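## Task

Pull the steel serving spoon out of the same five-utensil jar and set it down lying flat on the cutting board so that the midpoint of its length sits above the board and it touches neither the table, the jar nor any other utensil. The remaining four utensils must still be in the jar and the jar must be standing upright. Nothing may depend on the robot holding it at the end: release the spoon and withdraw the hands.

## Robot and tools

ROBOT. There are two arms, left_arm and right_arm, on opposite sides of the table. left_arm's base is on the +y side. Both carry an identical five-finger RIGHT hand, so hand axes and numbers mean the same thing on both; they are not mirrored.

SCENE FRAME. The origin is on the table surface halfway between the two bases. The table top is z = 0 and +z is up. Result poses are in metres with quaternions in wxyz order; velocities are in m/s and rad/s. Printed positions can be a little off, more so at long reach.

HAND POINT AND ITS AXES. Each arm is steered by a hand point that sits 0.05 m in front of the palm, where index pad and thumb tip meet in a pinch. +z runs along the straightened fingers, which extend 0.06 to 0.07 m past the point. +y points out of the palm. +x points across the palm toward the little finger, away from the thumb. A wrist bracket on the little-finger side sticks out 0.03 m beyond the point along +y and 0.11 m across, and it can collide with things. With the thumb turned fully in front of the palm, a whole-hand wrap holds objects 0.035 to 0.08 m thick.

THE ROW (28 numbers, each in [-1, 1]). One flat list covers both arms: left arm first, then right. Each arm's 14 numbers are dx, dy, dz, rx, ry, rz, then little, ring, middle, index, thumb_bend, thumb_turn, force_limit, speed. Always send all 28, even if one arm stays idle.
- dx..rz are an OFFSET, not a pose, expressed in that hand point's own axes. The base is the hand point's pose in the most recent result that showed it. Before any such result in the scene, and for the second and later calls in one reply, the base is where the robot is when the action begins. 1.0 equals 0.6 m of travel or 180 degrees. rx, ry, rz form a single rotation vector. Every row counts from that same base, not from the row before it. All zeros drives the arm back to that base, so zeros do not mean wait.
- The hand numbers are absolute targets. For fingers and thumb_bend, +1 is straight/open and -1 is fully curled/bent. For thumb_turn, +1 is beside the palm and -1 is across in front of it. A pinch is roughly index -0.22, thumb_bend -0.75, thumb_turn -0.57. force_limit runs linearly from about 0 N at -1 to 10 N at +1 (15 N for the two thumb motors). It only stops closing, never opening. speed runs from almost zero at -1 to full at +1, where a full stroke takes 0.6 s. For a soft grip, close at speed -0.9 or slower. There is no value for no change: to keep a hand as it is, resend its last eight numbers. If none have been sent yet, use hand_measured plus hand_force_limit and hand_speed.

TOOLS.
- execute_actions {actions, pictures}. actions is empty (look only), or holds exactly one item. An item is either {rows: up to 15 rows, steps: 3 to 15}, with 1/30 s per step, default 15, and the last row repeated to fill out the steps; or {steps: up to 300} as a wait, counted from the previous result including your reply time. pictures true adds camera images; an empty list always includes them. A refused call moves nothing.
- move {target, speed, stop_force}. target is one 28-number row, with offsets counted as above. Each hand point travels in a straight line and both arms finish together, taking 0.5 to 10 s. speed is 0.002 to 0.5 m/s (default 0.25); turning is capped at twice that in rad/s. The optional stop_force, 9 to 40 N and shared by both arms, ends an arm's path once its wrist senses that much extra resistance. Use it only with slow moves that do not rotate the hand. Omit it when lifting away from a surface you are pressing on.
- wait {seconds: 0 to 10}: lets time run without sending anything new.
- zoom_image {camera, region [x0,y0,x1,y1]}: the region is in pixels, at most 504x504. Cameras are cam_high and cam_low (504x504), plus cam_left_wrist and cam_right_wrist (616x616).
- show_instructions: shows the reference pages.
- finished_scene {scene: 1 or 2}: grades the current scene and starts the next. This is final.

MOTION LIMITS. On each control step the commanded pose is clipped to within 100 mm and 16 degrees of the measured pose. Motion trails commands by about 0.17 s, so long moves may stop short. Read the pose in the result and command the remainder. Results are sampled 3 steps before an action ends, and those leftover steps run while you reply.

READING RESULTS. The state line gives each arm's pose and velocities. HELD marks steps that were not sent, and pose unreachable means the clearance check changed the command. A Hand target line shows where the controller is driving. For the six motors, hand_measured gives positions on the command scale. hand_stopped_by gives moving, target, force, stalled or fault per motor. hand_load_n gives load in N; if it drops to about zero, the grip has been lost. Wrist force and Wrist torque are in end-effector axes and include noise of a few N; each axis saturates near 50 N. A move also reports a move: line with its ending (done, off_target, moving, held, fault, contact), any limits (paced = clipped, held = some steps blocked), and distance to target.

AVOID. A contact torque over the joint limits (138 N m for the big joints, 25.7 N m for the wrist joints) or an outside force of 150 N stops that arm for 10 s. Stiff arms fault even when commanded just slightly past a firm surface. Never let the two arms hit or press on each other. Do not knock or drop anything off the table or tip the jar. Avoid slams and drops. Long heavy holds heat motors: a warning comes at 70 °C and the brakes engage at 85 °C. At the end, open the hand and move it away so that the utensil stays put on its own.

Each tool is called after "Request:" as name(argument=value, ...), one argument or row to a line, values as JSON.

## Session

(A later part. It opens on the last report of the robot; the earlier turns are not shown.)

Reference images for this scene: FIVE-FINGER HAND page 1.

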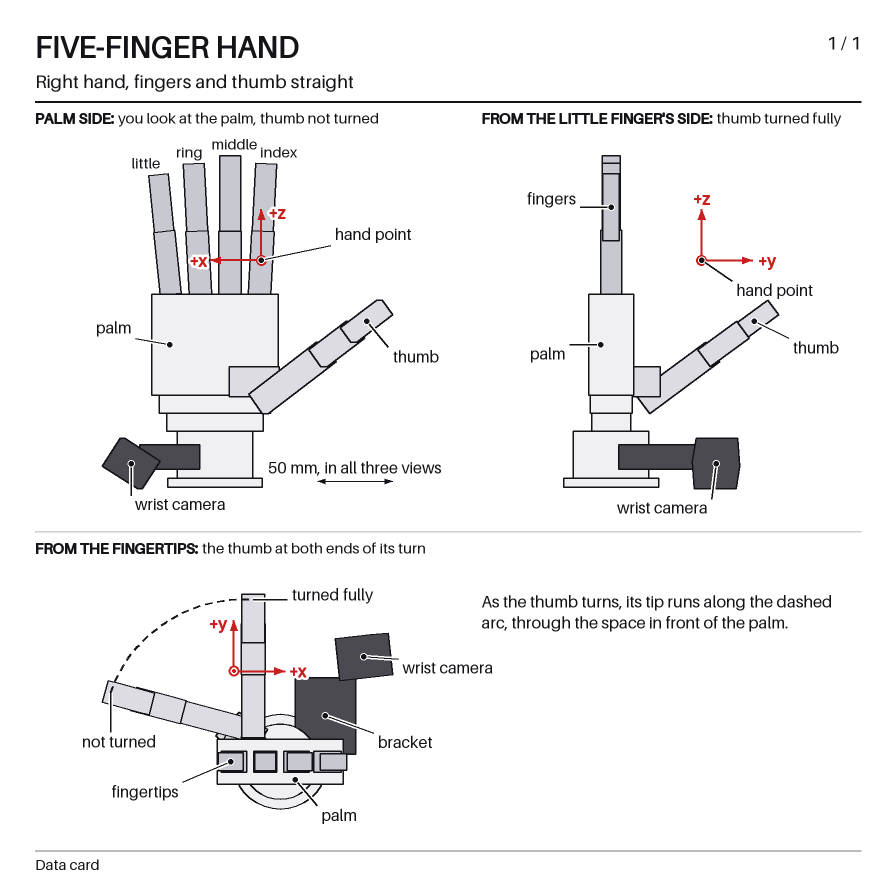

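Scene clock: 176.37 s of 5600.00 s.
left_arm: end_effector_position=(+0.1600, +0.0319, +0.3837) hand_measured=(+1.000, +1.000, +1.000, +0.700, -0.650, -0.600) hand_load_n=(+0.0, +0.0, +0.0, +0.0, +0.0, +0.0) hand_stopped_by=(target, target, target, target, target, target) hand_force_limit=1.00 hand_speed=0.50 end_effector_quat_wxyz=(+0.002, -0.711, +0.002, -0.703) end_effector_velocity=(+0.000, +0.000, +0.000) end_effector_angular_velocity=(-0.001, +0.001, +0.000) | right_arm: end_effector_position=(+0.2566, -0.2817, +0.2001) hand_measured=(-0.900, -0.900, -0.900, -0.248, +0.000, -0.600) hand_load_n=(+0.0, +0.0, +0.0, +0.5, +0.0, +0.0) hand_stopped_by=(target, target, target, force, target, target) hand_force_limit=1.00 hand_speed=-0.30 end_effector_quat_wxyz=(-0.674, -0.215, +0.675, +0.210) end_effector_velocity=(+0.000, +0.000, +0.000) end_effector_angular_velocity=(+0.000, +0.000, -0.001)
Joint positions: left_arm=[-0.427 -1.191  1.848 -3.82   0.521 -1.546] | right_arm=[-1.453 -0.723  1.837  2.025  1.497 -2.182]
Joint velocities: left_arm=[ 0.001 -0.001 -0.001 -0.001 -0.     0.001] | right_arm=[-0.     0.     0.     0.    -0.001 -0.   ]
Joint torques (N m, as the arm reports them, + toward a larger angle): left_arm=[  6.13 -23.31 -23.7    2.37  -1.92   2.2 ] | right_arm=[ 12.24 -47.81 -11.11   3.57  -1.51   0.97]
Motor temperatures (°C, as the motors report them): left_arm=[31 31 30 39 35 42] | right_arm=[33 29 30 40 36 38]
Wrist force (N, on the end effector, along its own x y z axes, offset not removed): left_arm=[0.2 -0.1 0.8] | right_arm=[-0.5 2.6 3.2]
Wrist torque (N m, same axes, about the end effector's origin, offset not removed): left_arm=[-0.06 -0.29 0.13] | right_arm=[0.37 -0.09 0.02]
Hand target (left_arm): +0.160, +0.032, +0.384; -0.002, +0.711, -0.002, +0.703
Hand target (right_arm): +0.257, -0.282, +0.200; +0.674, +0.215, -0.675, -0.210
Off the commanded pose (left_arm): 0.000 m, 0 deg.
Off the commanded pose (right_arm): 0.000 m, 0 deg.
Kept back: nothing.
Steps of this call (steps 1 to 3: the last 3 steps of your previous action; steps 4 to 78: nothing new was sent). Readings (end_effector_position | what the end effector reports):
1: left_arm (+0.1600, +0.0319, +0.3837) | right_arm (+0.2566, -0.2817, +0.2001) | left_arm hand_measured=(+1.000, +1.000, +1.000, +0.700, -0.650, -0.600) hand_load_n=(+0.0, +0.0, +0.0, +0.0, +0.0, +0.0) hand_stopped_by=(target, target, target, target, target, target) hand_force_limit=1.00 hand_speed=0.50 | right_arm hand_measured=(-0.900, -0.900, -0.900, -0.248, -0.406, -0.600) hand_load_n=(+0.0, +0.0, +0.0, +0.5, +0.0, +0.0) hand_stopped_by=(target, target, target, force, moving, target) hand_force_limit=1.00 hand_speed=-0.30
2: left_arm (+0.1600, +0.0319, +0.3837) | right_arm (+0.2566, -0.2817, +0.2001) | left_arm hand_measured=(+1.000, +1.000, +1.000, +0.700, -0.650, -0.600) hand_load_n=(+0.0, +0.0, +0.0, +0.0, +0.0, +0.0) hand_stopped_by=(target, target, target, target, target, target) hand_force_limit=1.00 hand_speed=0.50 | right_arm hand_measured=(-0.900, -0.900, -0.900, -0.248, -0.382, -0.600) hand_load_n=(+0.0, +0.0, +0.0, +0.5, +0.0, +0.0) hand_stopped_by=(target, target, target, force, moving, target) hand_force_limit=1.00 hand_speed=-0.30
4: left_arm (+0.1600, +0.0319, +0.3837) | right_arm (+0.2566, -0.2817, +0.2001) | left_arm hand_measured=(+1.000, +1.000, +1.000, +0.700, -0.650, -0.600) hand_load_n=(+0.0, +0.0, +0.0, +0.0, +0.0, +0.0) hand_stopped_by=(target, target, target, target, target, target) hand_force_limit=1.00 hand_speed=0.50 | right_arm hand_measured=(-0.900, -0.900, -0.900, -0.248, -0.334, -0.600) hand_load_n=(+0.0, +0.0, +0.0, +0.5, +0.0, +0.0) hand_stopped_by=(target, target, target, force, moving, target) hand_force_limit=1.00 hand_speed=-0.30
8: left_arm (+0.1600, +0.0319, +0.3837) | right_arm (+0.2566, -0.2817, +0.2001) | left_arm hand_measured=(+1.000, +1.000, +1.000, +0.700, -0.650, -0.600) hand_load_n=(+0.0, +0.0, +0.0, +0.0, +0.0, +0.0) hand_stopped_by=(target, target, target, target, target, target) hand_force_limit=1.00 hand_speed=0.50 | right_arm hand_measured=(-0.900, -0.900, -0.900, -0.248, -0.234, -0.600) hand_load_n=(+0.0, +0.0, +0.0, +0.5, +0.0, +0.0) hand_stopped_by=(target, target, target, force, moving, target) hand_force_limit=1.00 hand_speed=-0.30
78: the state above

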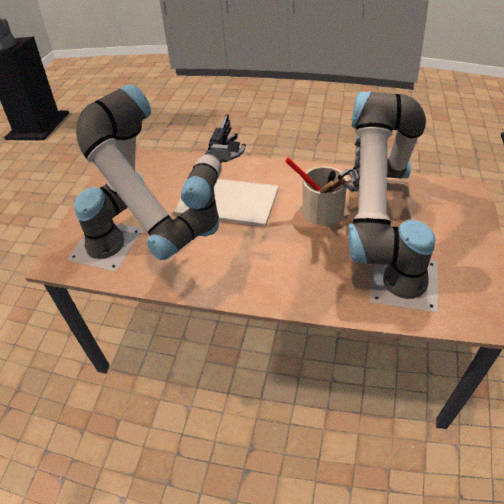

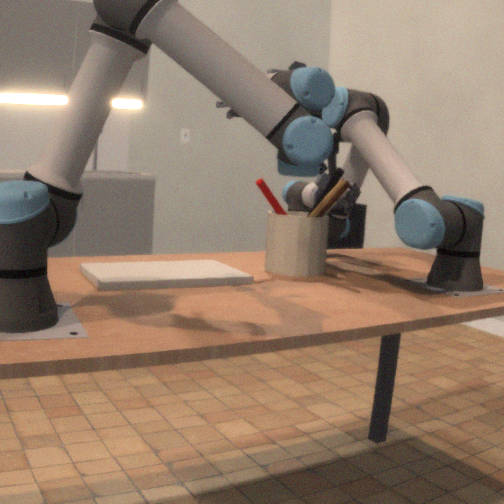

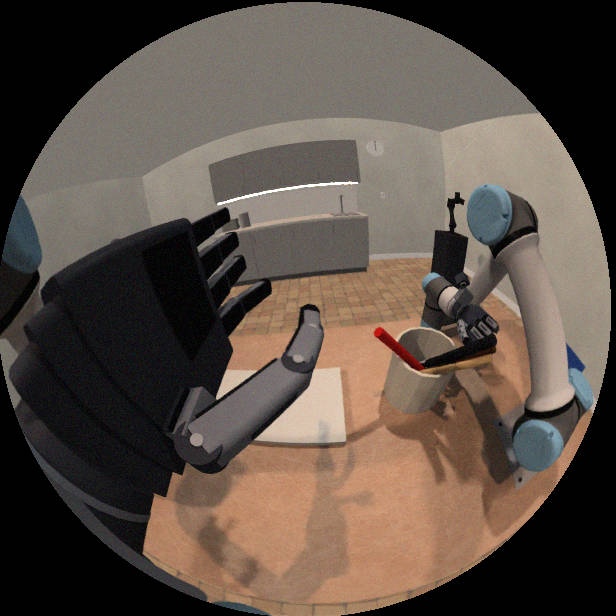

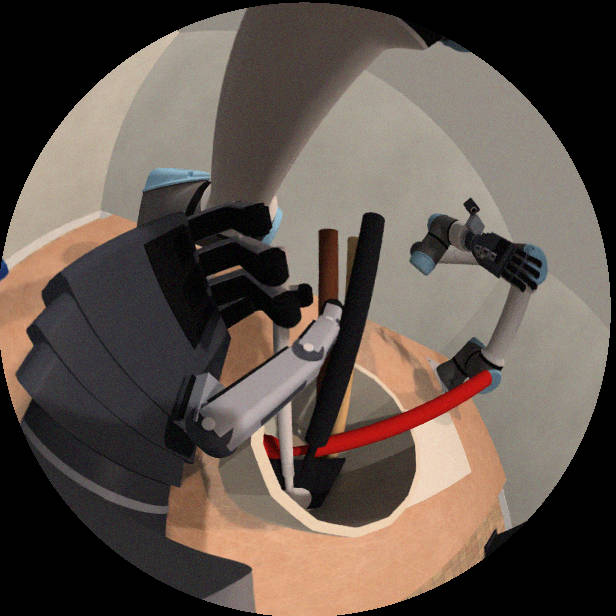

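Index didn't start; send a new target.

Request:
execute_actions(
  actions=[
    {"rows":[[0,0,0,0,0,0, 1,1,1,0.7,-0.65,-0.6,1,0.5, 0,0,0,0,0,0,-0.9,-0.9,-0.9,-0.95,0.0,-0.6,1,-0.3]],"steps":15},
  ],
)

Request:
wait(
  seconds=1.5,
)

Scene clock: 176.80 s of 5600.00 s.
left_arm: end_effector_position=(+0.1600, +0.0319, +0.3837) hand_measured=(+1.000, +1.000, +1.000, +0.700, -0.650, -0.600) hand_load_n=(+0.0, +0.0, +0.0, +0.0, +0.0, +0.0) hand_stopped_by=(target, target, target, target, target, target) hand_force_limit=1.00 hand_speed=0.50 end_effector_quat_wxyz=(+0.002, -0.711, +0.002, -0.703) end_effector_velocity=(-0.000, -0.000, -0.000) end_effector_angular_velocity=(+0.000, +0.000, -0.000) | right_arm: end_effector_position=(+0.2566, -0.2817, +0.2001) hand_measured=(-0.900, -0.900, -0.900, -0.466, +0.000, -0.600) hand_load_n=(+0.0, +0.0, -6.5, +10.5, +0.0, +0.0) hand_stopped_by=(target, target, target, force, target, target) hand_force_limit=1.00 hand_speed=-0.30 end_effector_quat_wxyz=(-0.674, -0.215, +0.675, +0.210) end_effector_velocity=(-0.000, +0.000, -0.000) end_effector_angular_velocity=(-0.000, +0.000, +0.001)
Joint positions: left_arm=[-0.427 -1.191  1.848 -3.82   0.521 -1.546] | right_arm=[-1.453 -0.723  1.837  2.025  1.497 -2.182]
Joint velocities: left_arm=[-0.     0.    -0.    -0.     0.     0.001] | right_arm=[ 0.001  0.    -0.     0.     0.     0.   ]
Joint torques (N m, as the arm reports them, + toward a larger angle): left_arm=[  6.07 -23.07 -23.91   2.39  -1.9    2.19] | right_arm=[ 12.16 -47.34 -11.46   3.65  -1.5    0.95]
Motor temperatures (°C, as the motors report them): left_arm=[31 31 30 39 35 42] | right_arm=[33 29 30 40 36 38]
Wrist force (N, on the end effector, along its own x y z axes, offset not removed): left_arm=[-0.2 -0.7 0.4] | right_arm=[3.7 2.9 5.0]
Wrist torque (N m, same axes, about the end effector's origin, offset not removed): left_arm=[-0.13 -0.20 0.02] | right_arm=[0.39 -0.22 0.05]
Steps of this call (step 1: nothing new was sent; steps 2 to 13: the first 12 steps of this action). Readings (end_effector_position | what the end effector reports):
2: left_arm (+0.1600, +0.0319, +0.3837) | right_arm (+0.2566, -0.2817, +0.2001) | left_arm hand_measured=(+1.000, +1.000, +1.000, +0.700, -0.650, -0.600) hand_load_n=(+0.0, +0.0, +0.0, +0.0, +0.0, +0.0) hand_stopped_by=(target, target, target, target, target, target) hand_force_limit=1.00 hand_speed=0.50 | right_arm hand_measured=(-0.900, -0.900, -0.900, -0.248, +0.000, -0.600) hand_load_n=(+0.0, +0.0, +0.0, +0.5, +0.0, +0.0) hand_stopped_by=(target, target, target, moving, target, target) hand_force_limit=1.00 hand_speed=-0.30
3: left_arm (+0.1600, +0.0319, +0.3837) | right_arm (+0.2566, -0.2817, +0.2001) | left_arm hand_measured=(+1.000, +1.000, +1.000, +0.700, -0.650, -0.600) hand_load_n=(+0.0, +0.0, +0.0, +0.0, +0.0, +0.0) hand_stopped_by=(target, target, target, target, target, target) hand_force_limit=1.00 hand_speed=0.50 | right_arm hand_measured=(-0.900, -0.900, -0.900, -0.248, +0.000, -0.600) hand_load_n=(+0.0, +0.0, +0.0, +0.5, +0.0, +0.0) hand_stopped_by=(target, target, target, moving, target, target) hand_force_limit=1.00 hand_speed=-0.30
5: left_arm (+0.1600, +0.0319, +0.3837) | right_arm (+0.2566, -0.2817, +0.2001) | left_arm hand_measured=(+1.000, +1.000, +1.000, +0.700, -0.650, -0.600) hand_load_n=(+0.0, +0.0, +0.0, +0.0, +0.0, +0.0) hand_stopped_by=(target, target, target, target, target, target) hand_force_limit=1.00 hand_speed=0.50 | right_arm hand_measured=(-0.900, -0.900, -0.900, -0.282, +0.000, -0.600) hand_load_n=(+0.0, +0.0, +0.0, +0.5, +0.0, +0.0) hand_stopped_by=(target, target, target, moving, target, target) hand_force_limit=1.00 hand_speed=-0.30
9: left_arm (+0.1600, +0.0319, +0.3837) | right_arm (+0.2566, -0.2817, +0.2001) | left_arm hand_measured=(+1.000, +1.000, +1.000, +0.700, -0.650, -0.600) hand_load_n=(+0.0, +0.0, +0.0, +0.0, +0.0, +0.0) hand_stopped_by=(target, target, target, target, target, target) hand_force_limit=1.00 hand_speed=0.50 | right_arm hand_measured=(-0.900, -0.900, -0.900, -0.436, +0.000, -0.600) hand_load_n=(+0.0, +0.0, -4.0, +7.5, +0.0, +0.0) hand_stopped_by=(target, target, target, moving, target, target) hand_force_limit=1.00 hand_speed=-0.30
13: the state above

Scene clock: 178.40 s of 5600.00 s.
left_arm: end_effector_position=(+0.1600, +0.0319, +0.3837) hand_measured=(+1.000, +1.000, +1.000, +0.700, -0.650, -0.600) hand_load_n=(+0.0, +0.0, +0.0, +0.0, +0.0, +0.0) hand_stopped_by=(target, target, target, target, target, target) hand_force_limit=1.00 hand_speed=0.50 end_effector_quat_wxyz=(+0.002, -0.711, +0.002, -0.703) end_effector_velocity=(-0.001, -0.001, -0.001) end_effector_angular_velocity=(+0.003, -0.002, -0.001) | right_arm: end_effector_position=(+0.2566, -0.2817, +0.2001) hand_measured=(-0.900, -0.900, -0.900, -0.466, +0.000, -0.600) hand_load_n=(+0.0, +0.0, -6.5, +10.5, +0.0, +0.0) hand_stopped_by=(target, target, target, force, target, target) hand_force_limit=1.00 hand_speed=-0.30 end_effector_quat_wxyz=(-0.674, -0.215, +0.675, +0.210) end_effector_velocity=(+0.000, +0.000, +0.000) end_effector_angular_velocity=(+0.000, -0.000, -0.001)
Joint positions: left_arm=[-0.427 -1.191  1.848 -3.82   0.521 -1.546] | right_arm=[-1.453 -0.723  1.837  2.025  1.497 -2.182]
Joint velocities: left_arm=[-0.001  0.003 -0.     0.001  0.    -0.001] | right_arm=[ 0.    -0.    -0.    -0.    -0.002 -0.   ]
Joint torques (N m, as the arm reports them, + toward a larger angle): left_arm=[  5.76 -23.3  -23.4    2.47  -1.99   2.16] | right_arm=[ 12.9  -44.37 -11.45   3.63  -1.43   1.05]
Motor temperatures (°C, as the motors report them): left_arm=[31 31 30 39 35 42] | right_arm=[33 29 30 40 36 38]
Wrist force (N, on the end effector, along its own x y z axes, offset not removed): left_arm=[-0.2 0.2 0.3] | right_arm=[3.1 1.2 4.8]
Wrist torque (N m, same axes, about the end effector's origin, offset not removed): left_arm=[0.03 -0.23 0.13] | right_arm=[0.12 -0.14 0.05]
Hand target (left_arm): +0.160, +0.032, +0.384; -0.002, +0.711, -0.002, +0.703
Hand target (right_arm): +0.257, -0.282, +0.200; +0.674, +0.215, -0.675, -0.210
Off the commanded pose (left_arm): 0.000 m, 0 deg.
Off the commanded pose (right_arm): 0.000 m, 0 deg.
Kept back: nothing.
Steps of this call (steps 1 to 3: the last 3 steps of your previous action; steps 4 to 48: nothing new was sent). Readings (end_effector_position | what the end effector reports):
1: left_arm (+0.1600, +0.0319, +0.3837) | right_arm (+0.2566, -0.2817, +0.2001) | left_arm hand_measured=(+1.000, +1.000, +1.000, +0.700, -0.650, -0.600) hand_load_n=(+0.0, +0.0, +0.0, +0.0, +0.0, +0.0) hand_stopped_by=(target, target, target, target, target, target) hand_force_limit=1.00 hand_speed=0.50 | right_arm hand_measured=(-0.900, -0.900, -0.900, -0.466, +0.000, -0.600) hand_load_n=(+0.0, +0.0, -6.5, +10.5, +0.0, +0.0) hand_stopped_by=(target, target, target, force, target, target) hand_force_limit=1.00 hand_speed=-0.30
2: left_arm (+0.1600, +0.0319, +0.3837) | right_arm (+0.2566, -0.2817, +0.2001) | left_arm hand_measured=(+1.000, +1.000, +1.000, +0.700, -0.650, -0.600) hand_load_n=(+0.0, +0.0, +0.0, +0.0, +0.0, +0.0) hand_stopped_by=(target, target, target, target, target, target) hand_force_limit=1.00 hand_speed=0.50 | right_arm hand_measured=(-0.900, -0.900, -0.900, -0.466, +0.000, -0.600) hand_load_n=(+0.0, +0.0, -6.5, +10.5, +0.0, +0.0) hand_stopped_by=(target, target, target, force, target, target) hand_force_limit=1.00 hand_speed=-0.30
4: left_arm (+0.1600, +0.0319, +0.3837) | right_arm (+0.2566, -0.2817, +0.2001) | left_arm hand_measured=(+1.000, +1.000, +1.000, +0.700, -0.650, -0.600) hand_load_n=(+0.0, +0.0, +0.0, +0.0, +0.0, +0.0) hand_stopped_by=(target, target, target, target, target, target) hand_force_limit=1.00 hand_speed=0.50 | right_arm hand_measured=(-0.900, -0.900, -0.900, -0.466, +0.000, -0.600) hand_load_n=(+0.0, +0.0, -6.5, +10.5, +0.0, +0.0) hand_stopped_by=(target, target, target, force, target, target) hand_force_limit=1.00 hand_speed=-0.30
8: left_arm (+0.1600, +0.0319, +0.3837) | right_arm (+0.2566, -0.2817, +0.2001) | left_arm hand_measured=(+1.000, +1.000, +1.000, +0.700, -0.650, -0.600) hand_load_n=(+0.0, +0.0, +0.0, +0.0, +0.0, +0.0) hand_stopped_by=(target, target, target, target, target, target) hand_force_limit=1.00 hand_speed=0.50 | right_arm hand_measured=(-0.900, -0.900, -0.900, -0.466, +0.000, -0.600) hand_load_n=(+0.0, +0.0, -6.5, +10.5, +0.0, +0.0) hand_stopped_by=(target, target, target, force, target, target) hand_force_limit=1.00 hand_speed=-0.30
48: the state above

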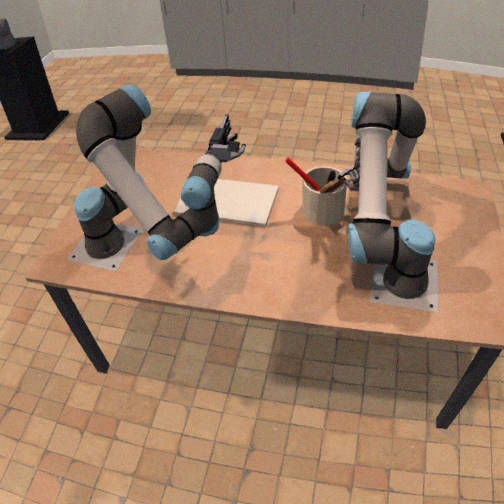

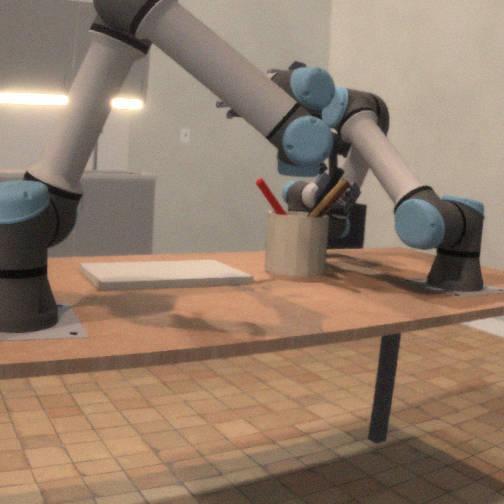

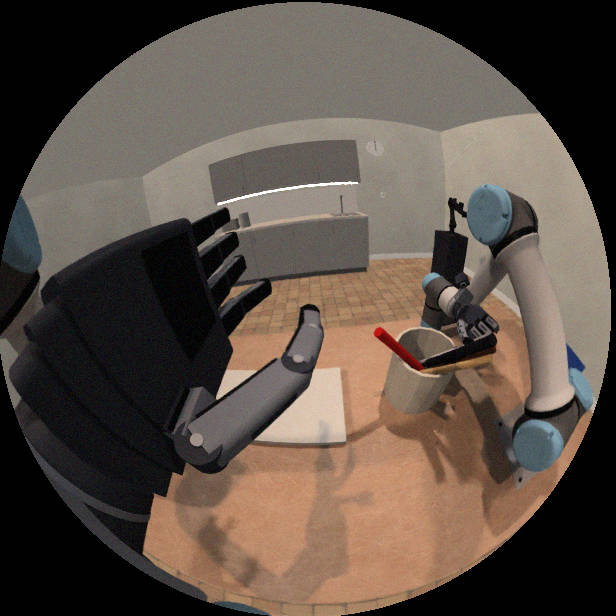

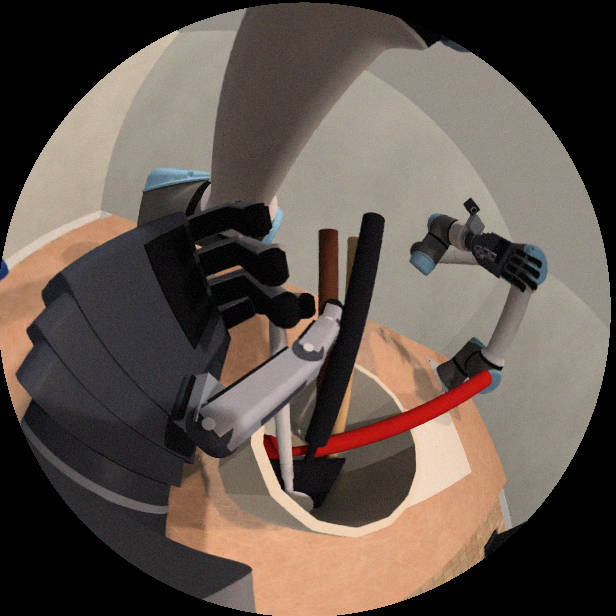

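Request:
move(
  target=[0,0.3,0.1,0,0,0,1,1,1,0.7,-0.65,-0.6,1,0.5, 0,0,0,0,0,0,-0.9,-0.9,-0.9,-0.95,-0.7,-0.6,1,-0.3],
  speed=0.1,
)

Request:
move(
  target=[0,0,0,0,0,0,1,1,1,0.7,-0.65,-0.6,1,0.5, 0.2,0,0,0,0,0,-0.9,-0.9,-0.9,-0.95,-0.7,-0.6,1,-0.3],
  speed=0.03,
)

Scene clock: 181.37 s of 5600.00 s.
left_arm: end_effector_position=(+0.2199, -0.1477, +0.3822) hand_measured=(+1.000, +1.000, +1.000, +0.700, -0.650, -0.600) hand_load_n=(+0.0, +0.0, +0.0, +0.0, +0.0, +0.0) hand_stopped_by=(target, target, target, target, target, target) hand_force_limit=1.00 hand_speed=0.50 end_effector_quat_wxyz=(+0.002, -0.711, +0.002, -0.703) end_effector_velocity=(+0.001, -0.003, +0.000) end_effector_angular_velocity=(+0.001, +0.001, +0.002) | right_arm: end_effector_position=(+0.2566, -0.2817, +0.2001) hand_measured=(-0.900, -0.900, -0.900, -0.466, -0.224, -0.600) hand_load_n=(+0.0, +0.0, -6.0, +12.5, +14.0, +0.5) hand_stopped_by=(target, target, target, force, force, target) hand_force_limit=1.00 hand_speed=-0.30 end_effector_quat_wxyz=(-0.674, -0.215, +0.675, +0.210) end_effector_velocity=(+0.000, -0.000, -0.000) end_effector_angular_velocity=(-0.001, -0.000, -0.000)
Joint positions: left_arm=[-0.198 -0.836  1.261 -3.602  0.292 -1.531] | right_arm=[-1.453 -0.723  1.837  2.025  1.497 -2.182]
Joint velocities: left_arm=[ 0.002  0.007 -0.014  0.004 -0.001  0.003] | right_arm=[-0.    -0.    -0.     0.    -0.     0.001]
Joint torques (N m, as the arm reports them, + toward a larger angle): left_arm=[  7.23 -39.73 -27.63   2.53  -2.11   2.45] | right_arm=[ 12.37 -44.55 -11.76   3.48  -1.56   1.05]
Motor temperatures (°C, as the motors report them): left_arm=[31 31 30 39 35 42] | right_arm=[33 29 30 40 36 38]
Wrist force (N, on the end effector, along its own x y z axes, offset not removed): left_arm=[-0.7 -0.8 -1.4] | right_arm=[4.4 1.3 4.2]
Wrist torque (N m, same axes, about the end effector's origin, offset not removed): left_arm=[0.03 -0.07 0.05] | right_arm=[0.12 -0.57 0.04]
Hand target (left_arm): +0.220, -0.148, +0.382; -0.002, +0.711, -0.002, +0.703
Hand target (right_arm): +0.257, -0.282, +0.200; +0.674, +0.215, -0.675, -0.210
Off the commanded pose (left_arm): 0.001 m, 0 deg.
Off the commanded pose (right_arm): 0.000 m, 0 deg.
Kept back: nothing.
move: done

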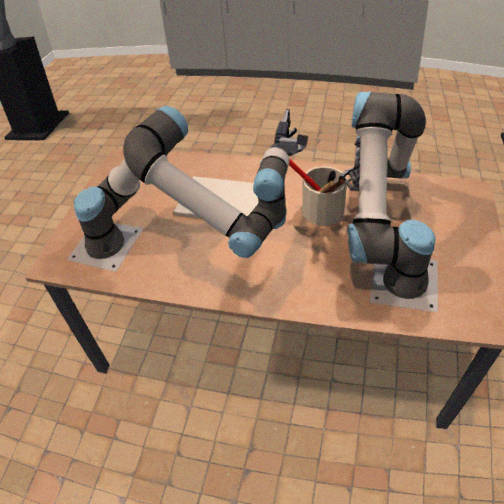

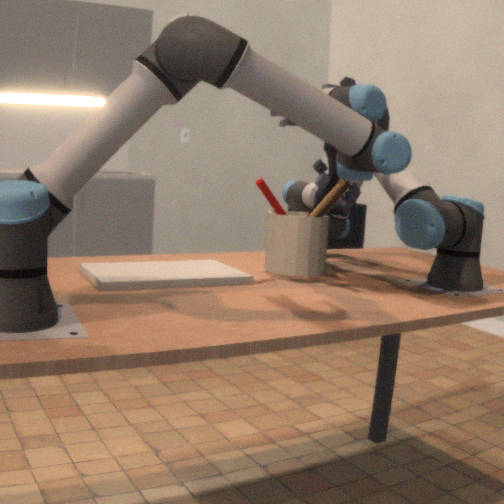

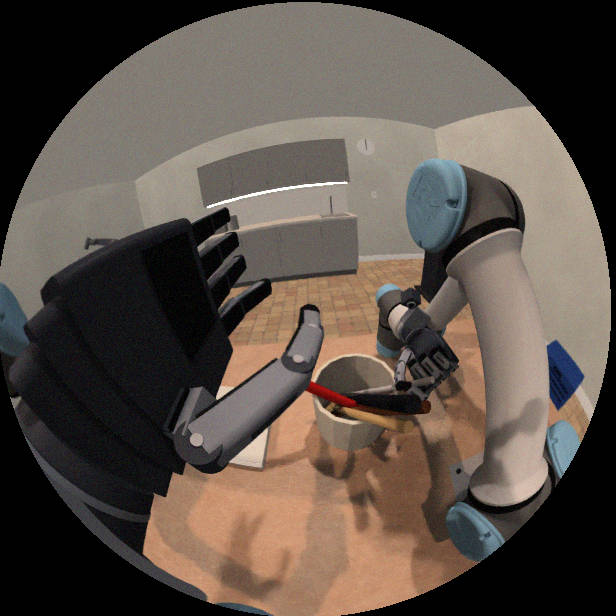

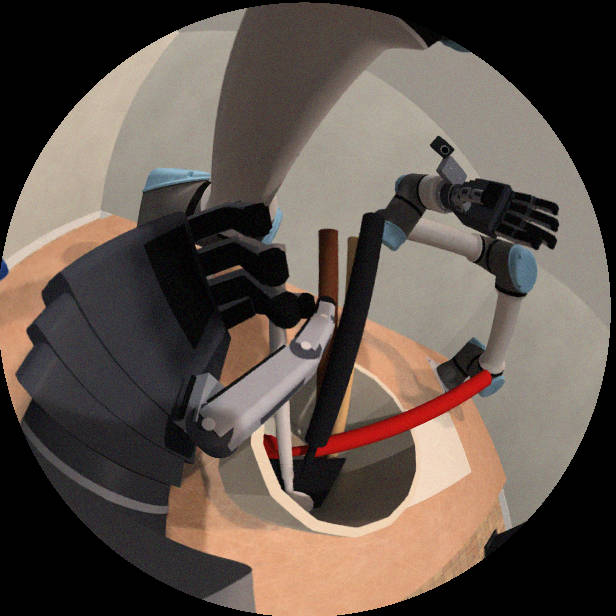

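Scene clock: 185.77 s of 5600.00 s.
left_arm: end_effector_position=(+0.2199, -0.1477, +0.3822) hand_measured=(+1.000, +1.000, +1.000, +0.700, -0.650, -0.600) hand_load_n=(+0.0, +0.0, +0.0, +0.0, +0.0, +0.0) hand_stopped_by=(target, target, target, target, target, target) hand_force_limit=1.00 hand_speed=0.50 end_effector_quat_wxyz=(+0.002, -0.711, +0.002, -0.703) end_effector_velocity=(-0.000, -0.000, -0.001) end_effector_angular_velocity=(+0.002, -0.001, +0.001) | right_arm: end_effector_position=(+0.2567, -0.3505, +0.2979) hand_measured=(-0.900, -0.900, -0.902, -0.464, -0.224, -0.600) hand_load_n=(+0.0, +0.0, -12.5, +15.0, +14.0, +0.0) hand_stopped_by=(target, target, target, force, force, target) hand_force_limit=1.00 hand_speed=-0.30 end_effector_quat_wxyz=(-0.674, -0.215, +0.675, +0.210) end_effector_velocity=(+0.000, -0.002, +0.002) end_effector_angular_velocity=(-0.000, -0.000, -0.001)
Joint positions: left_arm=[-0.198 -0.836  1.261 -3.602  0.292 -1.531] | right_arm=[-1.596 -0.956  1.91   2.185  1.64  -2.182]
Joint velocities: left_arm=[-0.001  0.001  0.     0.001  0.001  0.   ] | right_arm=[-0.004 -0.005  0.     0.004  0.003  0.   ]
Joint torques (N m, as the arm reports them, + toward a larger angle): left_arm=[ -7.82 -62.07 -14.46  -2.2    2.27  -1.72] | right_arm=[-13.64 -44.38  -0.66   4.58   2.76  -2.2 ]
Motor temperatures (°C, as the motors report them): left_arm=[31 31 30 39 35 42] | right_arm=[33 29 30 40 36 38]
Wrist force (N, on the end effector, along its own x y z axes, offset not removed): left_arm=[0.2 -0.9 1.0] | right_arm=[-2.7 2.9 2.6]
Wrist torque (N m, same axes, about the end effector's origin, offset not removed): left_arm=[-0.10 -0.29 0.09] | right_arm=[0.47 -0.06 -0.10]
Hand target (left_arm): +0.220, -0.148, +0.382; -0.002, +0.711, -0.002, +0.703
Hand target (right_arm): +0.257, -0.351, +0.298; +0.674, +0.215, -0.675, -0.210
Off the commanded pose (left_arm): 0.000 m, 0 deg.
Off the commanded pose (right_arm): 0.000 m, 0 deg.
Kept back: nothing.
move: done

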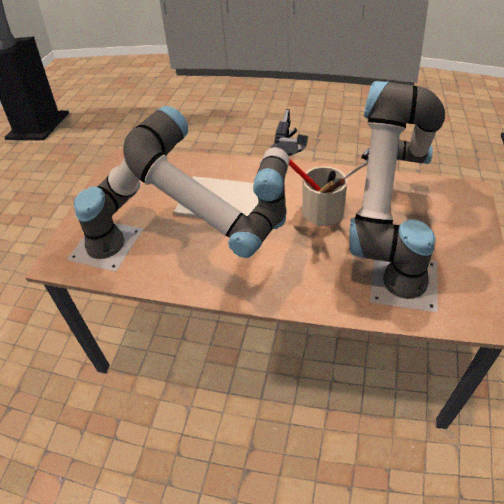

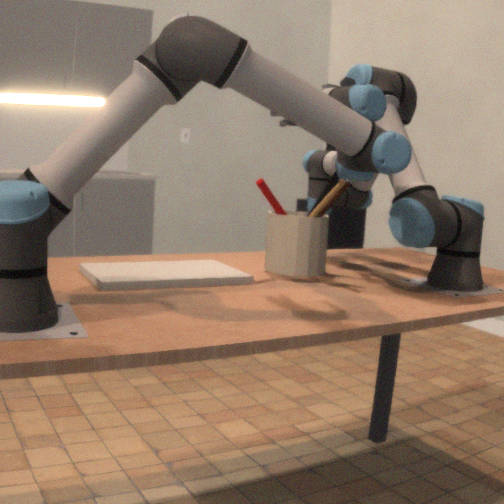

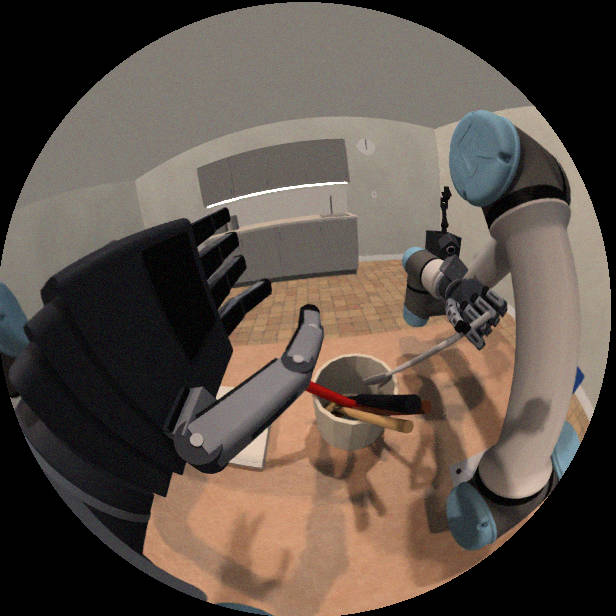

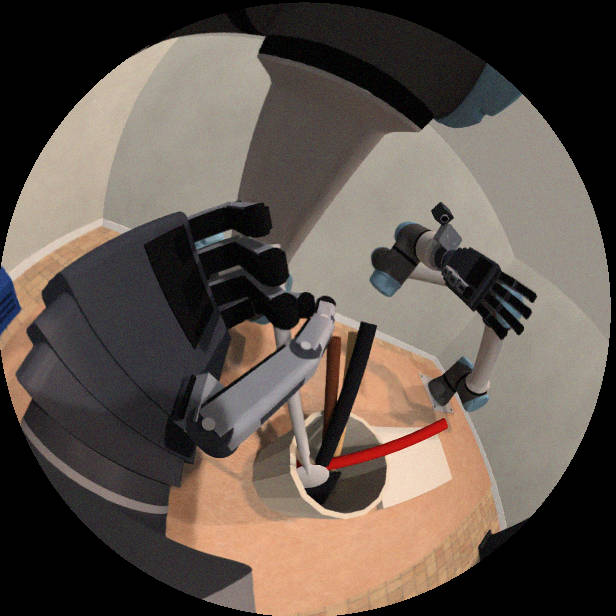

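Request:
move(
  target=[0.1,-0.65,-0.2,0,0,0,1,1,1,0.7,-0.65,-0.6,1,0.5, 0.2,0,0,0,0,0,-0.9,-0.9,-0.9,-0.95,-0.7,-0.6,1,-0.3],
  speed=0.08,
)

Scene clock: 192.17 s of 5600.00 s.
left_arm: end_effector_position=(+0.1007, +0.2414, +0.4451) hand_measured=(+1.000, +1.000, +1.000, +0.700, -0.650, -0.600) hand_load_n=(+0.0, +0.0, +0.0, +0.0, +0.0, +0.0) hand_stopped_by=(target, target, target, target, target, target) hand_force_limit=1.00 hand_speed=0.50 end_effector_quat_wxyz=(+0.002, -0.711, +0.003, -0.703) end_effector_velocity=(-0.000, +0.003, +0.001) end_effector_angular_velocity=(-0.002, +0.001, +0.001) | right_arm: end_effector_position=(+0.2569, -0.4194, +0.3960) hand_measured=(-0.900, -0.900, -0.900, -0.464, -0.224, -0.600) hand_load_n=(+0.0, +0.0, +0.0, +8.5, +14.0, +0.0) hand_stopped_by=(target, target, target, force, force, target) hand_force_limit=1.00 hand_speed=-0.30 end_effector_quat_wxyz=(-0.674, -0.215, +0.675, +0.210) end_effector_velocity=(-0.000, -0.000, +0.001) end_effector_angular_velocity=(+0.003, -0.000, +0.000)
Joint positions: left_arm=[-0.936 -1.684  2.235 -3.706  1.03  -1.557] | right_arm=[-1.743 -1.155  1.892  2.402  1.786 -2.182]
Joint velocities: left_arm=[-0.009 -0.007  0.003  0.003  0.01  -0.002] | right_arm=[-0.    -0.001 -0.001  0.001  0.    -0.003]
Joint torques (N m, as the arm reports them, + toward a larger angle): left_arm=[ -7.9  -23.35 -11.55   3.59   2.46  -2.22] | right_arm=[-12.17 -39.74 -25.04   4.63   2.03  -2.1 ]
Motor temperatures (°C, as the motors report them): left_arm=[31 31 30 39 35 42] | right_arm=[33 30 30 40 36 38]
Wrist force (N, on the end effector, along its own x y z axes, offset not removed): left_arm=[-0.6 -2.0 2.1] | right_arm=[0.0 1.8 2.7]
Wrist torque (N m, same axes, about the end effector's origin, offset not removed): left_arm=[-0.43 -0.20 -0.02] | right_arm=[0.25 -0.13 0.08]
Hand target (left_arm): +0.101, +0.242, +0.445; -0.002, +0.711, -0.003, +0.703
Hand target (right_arm): +0.257, -0.419, +0.396; +0.674, +0.215, -0.675, -0.210
Off the commanded pose (left_arm): 0.001 m, 0 deg.
Off the commanded pose (right_arm): 0.000 m, 0 deg.
Kept back: nothing.
move: done

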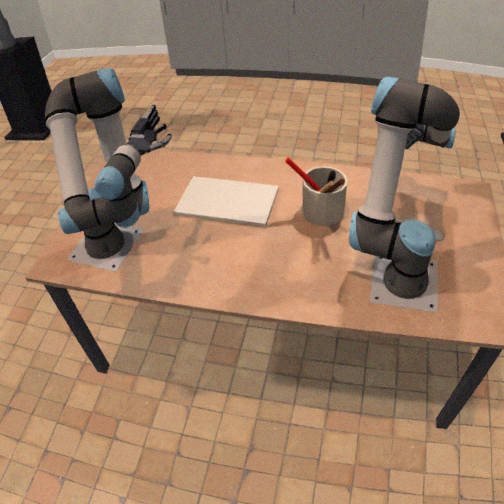

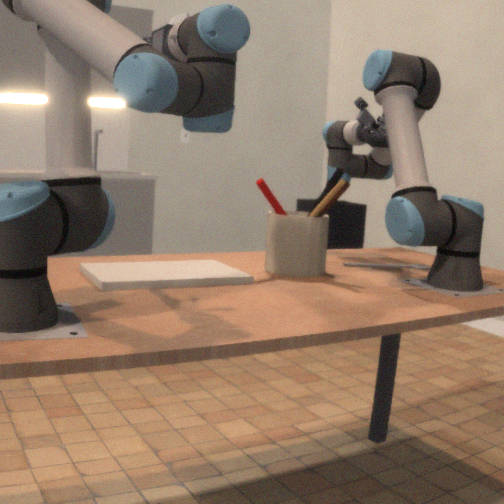

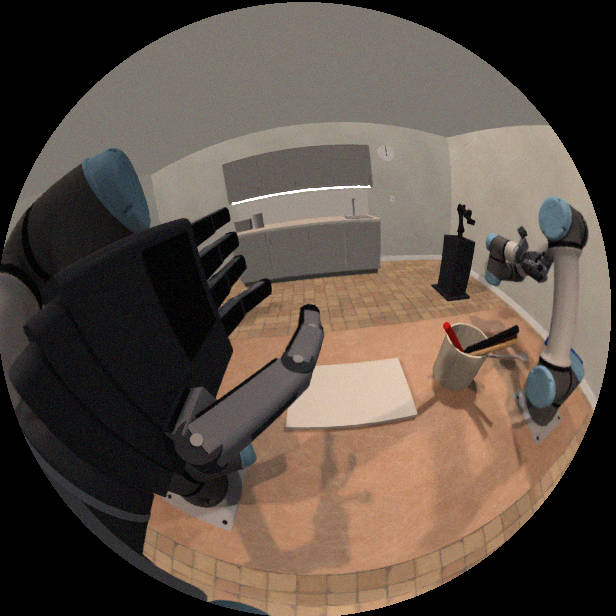

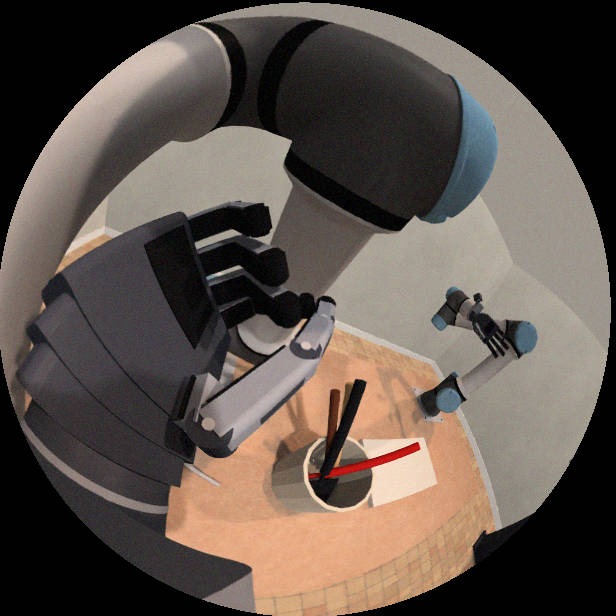

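Request:
zoom_image(
  camera="cam_high",
  region=[300,150,504,320],
)

Request:
zoom_image(
  camera="cam_left_wrist",
  region=[400,280,616,460],
)

Region (300, 150, 504, 320) of cam_high's 504x504 image, scaled by 2.471, with more detail than that image has.

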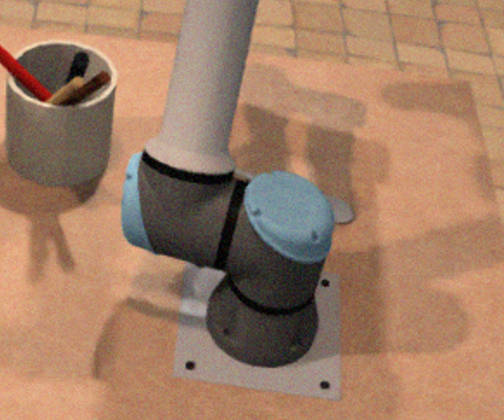

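Region (400, 280, 616, 460) of cam_left_wrist's 616x616 image, scaled by 2.333, with more detail than that image has.

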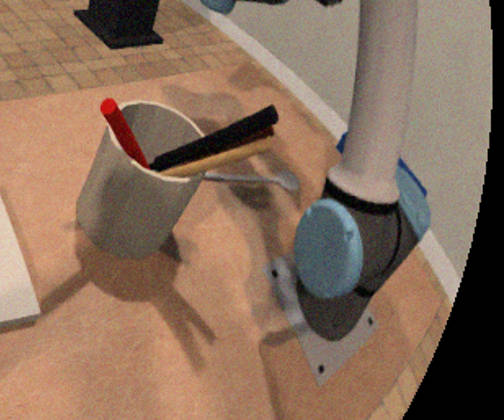

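Request:
move(
  target=[0,0,0,0,0,0,1,1,1,0.7,-0.65,-0.6,1,0.5, -0.26,-0.14,-0.105,0,0,0.555,-0.3,-0.3,-0.6,0.3,-0.65,-0.6,1,0.5],
  speed=0.12,
)

Scene clock: 200.23 s of 5600.00 s.
left_arm: end_effector_position=(+0.1007, +0.2414, +0.4451) hand_measured=(+1.000, +1.000, +1.000, +0.700, -0.650, -0.600) hand_load_n=(+0.0, +0.0, +0.0, +0.0, +0.0, +0.0) hand_stopped_by=(target, target, target, target, target, target) hand_force_limit=1.00 hand_speed=0.50 end_effector_quat_wxyz=(+0.002, -0.711, +0.003, -0.703) end_effector_velocity=(-0.000, -0.000, +0.000) end_effector_angular_velocity=(-0.002, +0.001, -0.002) | right_arm: end_effector_position=(+0.3202, -0.3983, +0.2206) hand_measured=(-0.300, -0.300, -0.600, -0.412, -0.234, -0.600) hand_load_n=(+0.0, +0.0, +0.0, -11.0, +14.0, +0.0) hand_stopped_by=(target, target, target, stalled, force, target) hand_force_limit=1.00 hand_speed=0.50 end_effector_quat_wxyz=(+0.595, -0.377, -0.599, +0.380) end_effector_velocity=(+0.001, +0.000, -0.002) end_effector_angular_velocity=(-0.017, +0.000, -0.000)
Joint positions: left_arm=[-0.936 -1.684  2.235 -3.706  1.03  -1.557] | right_arm=[-1.549 -0.852  1.696  2.295  1.593 -0.441]
Joint velocities: left_arm=[-0.001 -0.002 -0.     0.001 -0.001 -0.001] | right_arm=[ 0.002  0.005 -0.003 -0.002 -0.002  0.017]
Joint torques (N m, as the arm reports them, + toward a larger angle): left_arm=[  7.06  -0.64 -25.32  -1.24  -2.12   2.29] | right_arm=[ 15.47 -30.   -23.46  -0.86  -2.19   2.44]
Motor temperatures (°C, as the motors report them): left_arm=[31 31 30 39 35 42] | right_arm=[33 30 30 40 36 38]
Wrist force (N, on the end effector, along its own x y z axes, offset not removed): left_arm=[0.4 -0.7 0.4] | right_arm=[-0.3 2.3 2.3]
Wrist torque (N m, same axes, about the end effector's origin, offset not removed): left_arm=[-0.08 -0.34 0.11] | right_arm=[0.40 -0.24 0.07]
Hand target (left_arm): +0.101, +0.241, +0.445; -0.002, +0.711, -0.003, +0.703
Hand target (right_arm): +0.320, -0.398, +0.220; +0.595, -0.378, -0.599, +0.381
Off the commanded pose (left_arm): 0.000 m, 0 deg.
Off the commanded pose (right_arm): 0.000 m, 0 deg.
Kept back: nothing.
move: done

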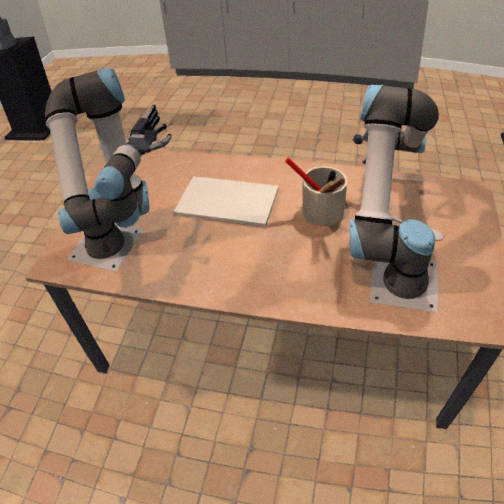

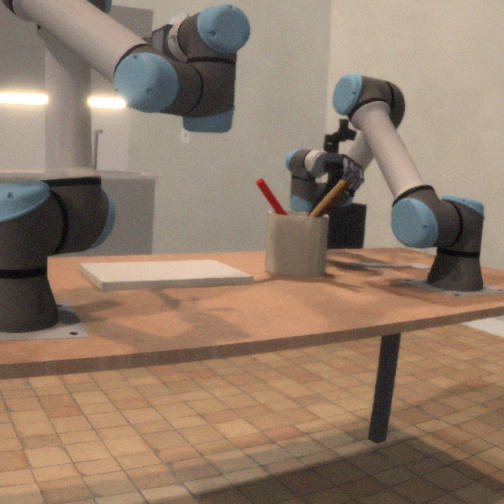

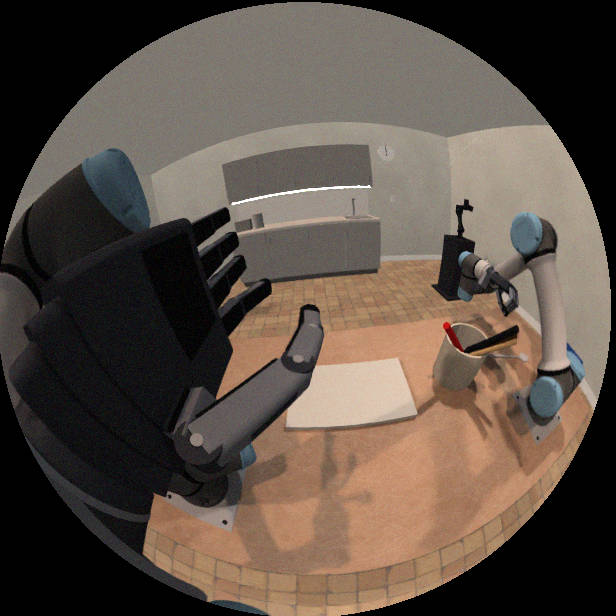

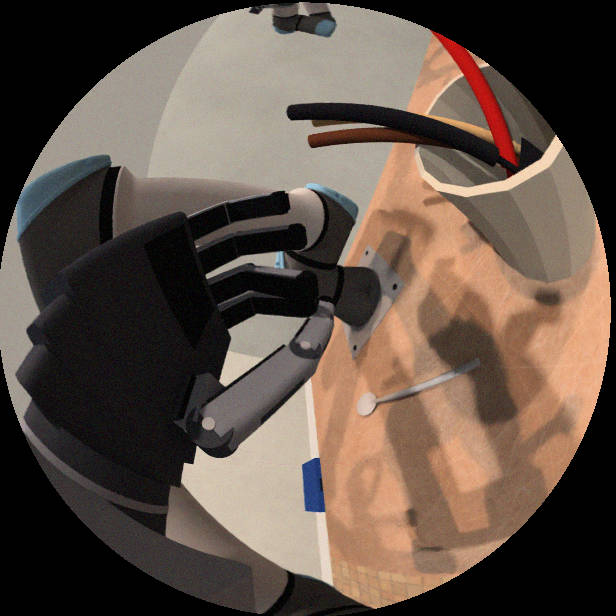

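Request:
move(
  target=[0,0,0,0,0,0,1,1,1,0.7,-0.65,-0.6,1,0.5, -0.04,0.24,0.03,0,0,0,-0.3,-0.3,-0.6,0.35,0.2,-0.6,1,0.5],
  speed=0.1,
)

Scene clock: 212.13 s of 5600.00 s.
left_arm: end_effector_position=(+0.1007, +0.2414, +0.4451) hand_measured=(+1.000, +1.000, +1.000, +0.700, -0.650, -0.600) hand_load_n=(+0.0, +0.0, +0.0, +0.0, +0.0, +0.0) hand_stopped_by=(target, target, target, target, target, target) hand_force_limit=1.00 hand_speed=0.50 end_effector_quat_wxyz=(+0.002, -0.711, +0.003, -0.703) end_effector_velocity=(+0.000, +0.000, +0.000) end_effector_angular_velocity=(-0.001, +0.001, -0.001) | right_arm: end_effector_position=(+0.3031, -0.3609, +0.0885) hand_measured=(-0.300, -0.300, -0.600, +0.350, +0.200, -0.600) hand_load_n=(+0.0, +0.0, +0.0, +0.0, +0.0, +0.0) hand_stopped_by=(target, target, target, target, target, target) hand_force_limit=1.00 hand_speed=0.50 end_effector_quat_wxyz=(+0.595, -0.377, -0.599, +0.380) end_effector_velocity=(-0.000, +0.000, -0.000) end_effector_angular_velocity=(+0.002, +0.000, +0.001)
Joint positions: left_arm=[-0.936 -1.684  2.235 -3.706  1.03  -1.557] | right_arm=[-1.479 -0.604  1.688  2.055  1.522 -0.44 ]
Joint velocities: left_arm=[-0.001 -0.001  0.    -0.     0.    -0.001] | right_arm=[ 0.001  0.    -0.    -0.     0.    -0.002]
Joint torques (N m, as the arm reports them, + toward a larger angle): left_arm=[  0.62  -3.26 -23.    -1.12  -1.1    2.2 ] | right_arm=[ -0.14 -37.45  -8.08   1.87   0.04   0.07]
Motor temperatures (°C, as the motors report them): left_arm=[31 31 30 39 35 42] | right_arm=[33 30 30 40 36 38]
Wrist force (N, on the end effector, along its own x y z axes, offset not removed): left_arm=[1.1 -0.3 1.0] | right_arm=[2.6 0.7 3.1]
Wrist torque (N m, same axes, about the end effector's origin, offset not removed): left_arm=[-0.10 -0.44 0.13] | right_arm=[0.11 -0.64 0.12]
Hand target (left_arm): +0.101, +0.241, +0.445; -0.002, +0.711, -0.003, +0.703
Hand target (right_arm): +0.303, -0.361, +0.088; +0.595, -0.377, -0.599, +0.380
Off the commanded pose (left_arm): 0.000 m, 0 deg.
Off the commanded pose (right_arm): 0.009 m, 0 deg.
FORCE FAULT: contact force on the right arm reached its limit, and that arm stopped for 10 seconds. The contact can be on any part of that arm, not only on its tool. That arm's remaining commands of this call were not run. That arm holds still and accepts commands again. Move the arm away from the contact; if what it grips holds it there, let go first. Pushing or pulling that hard again can fault the arm again.
Kept back: nothing.
move: fault (right_arm)

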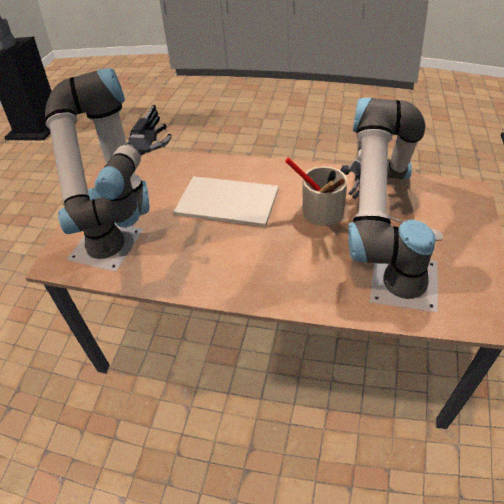

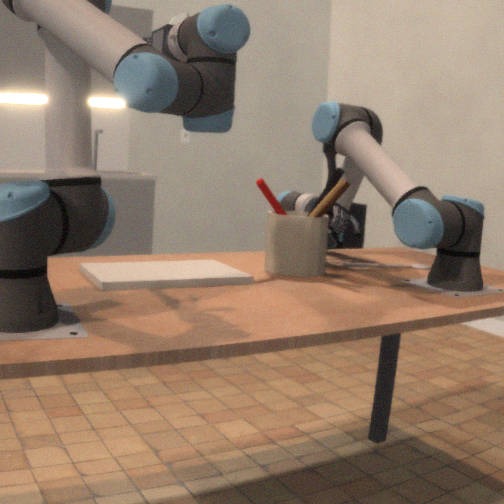

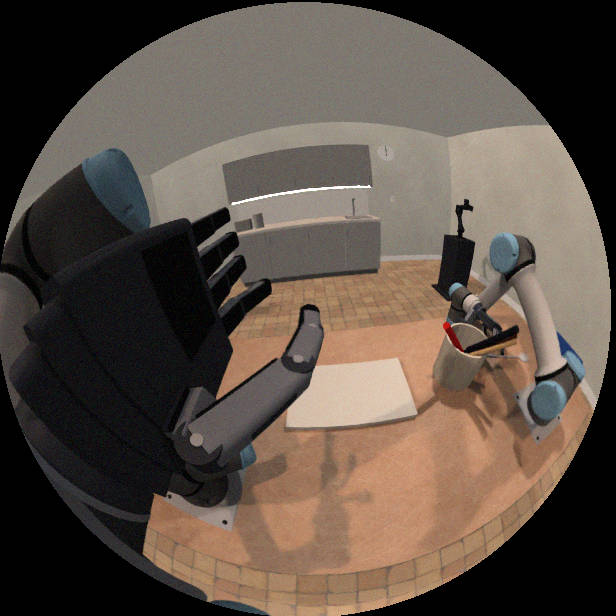

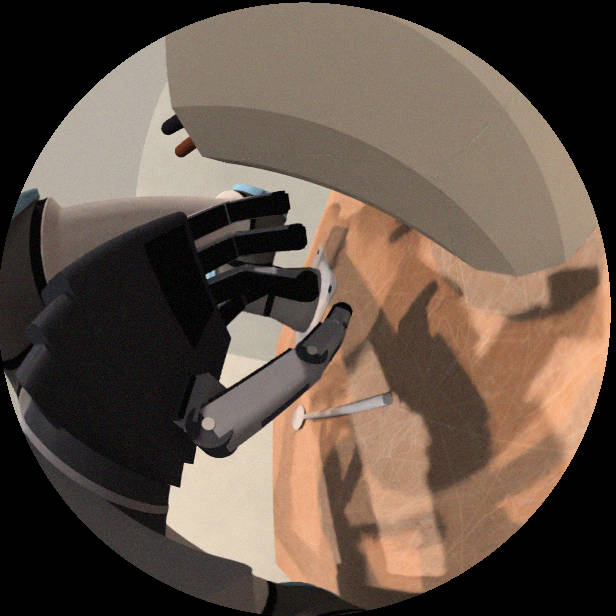

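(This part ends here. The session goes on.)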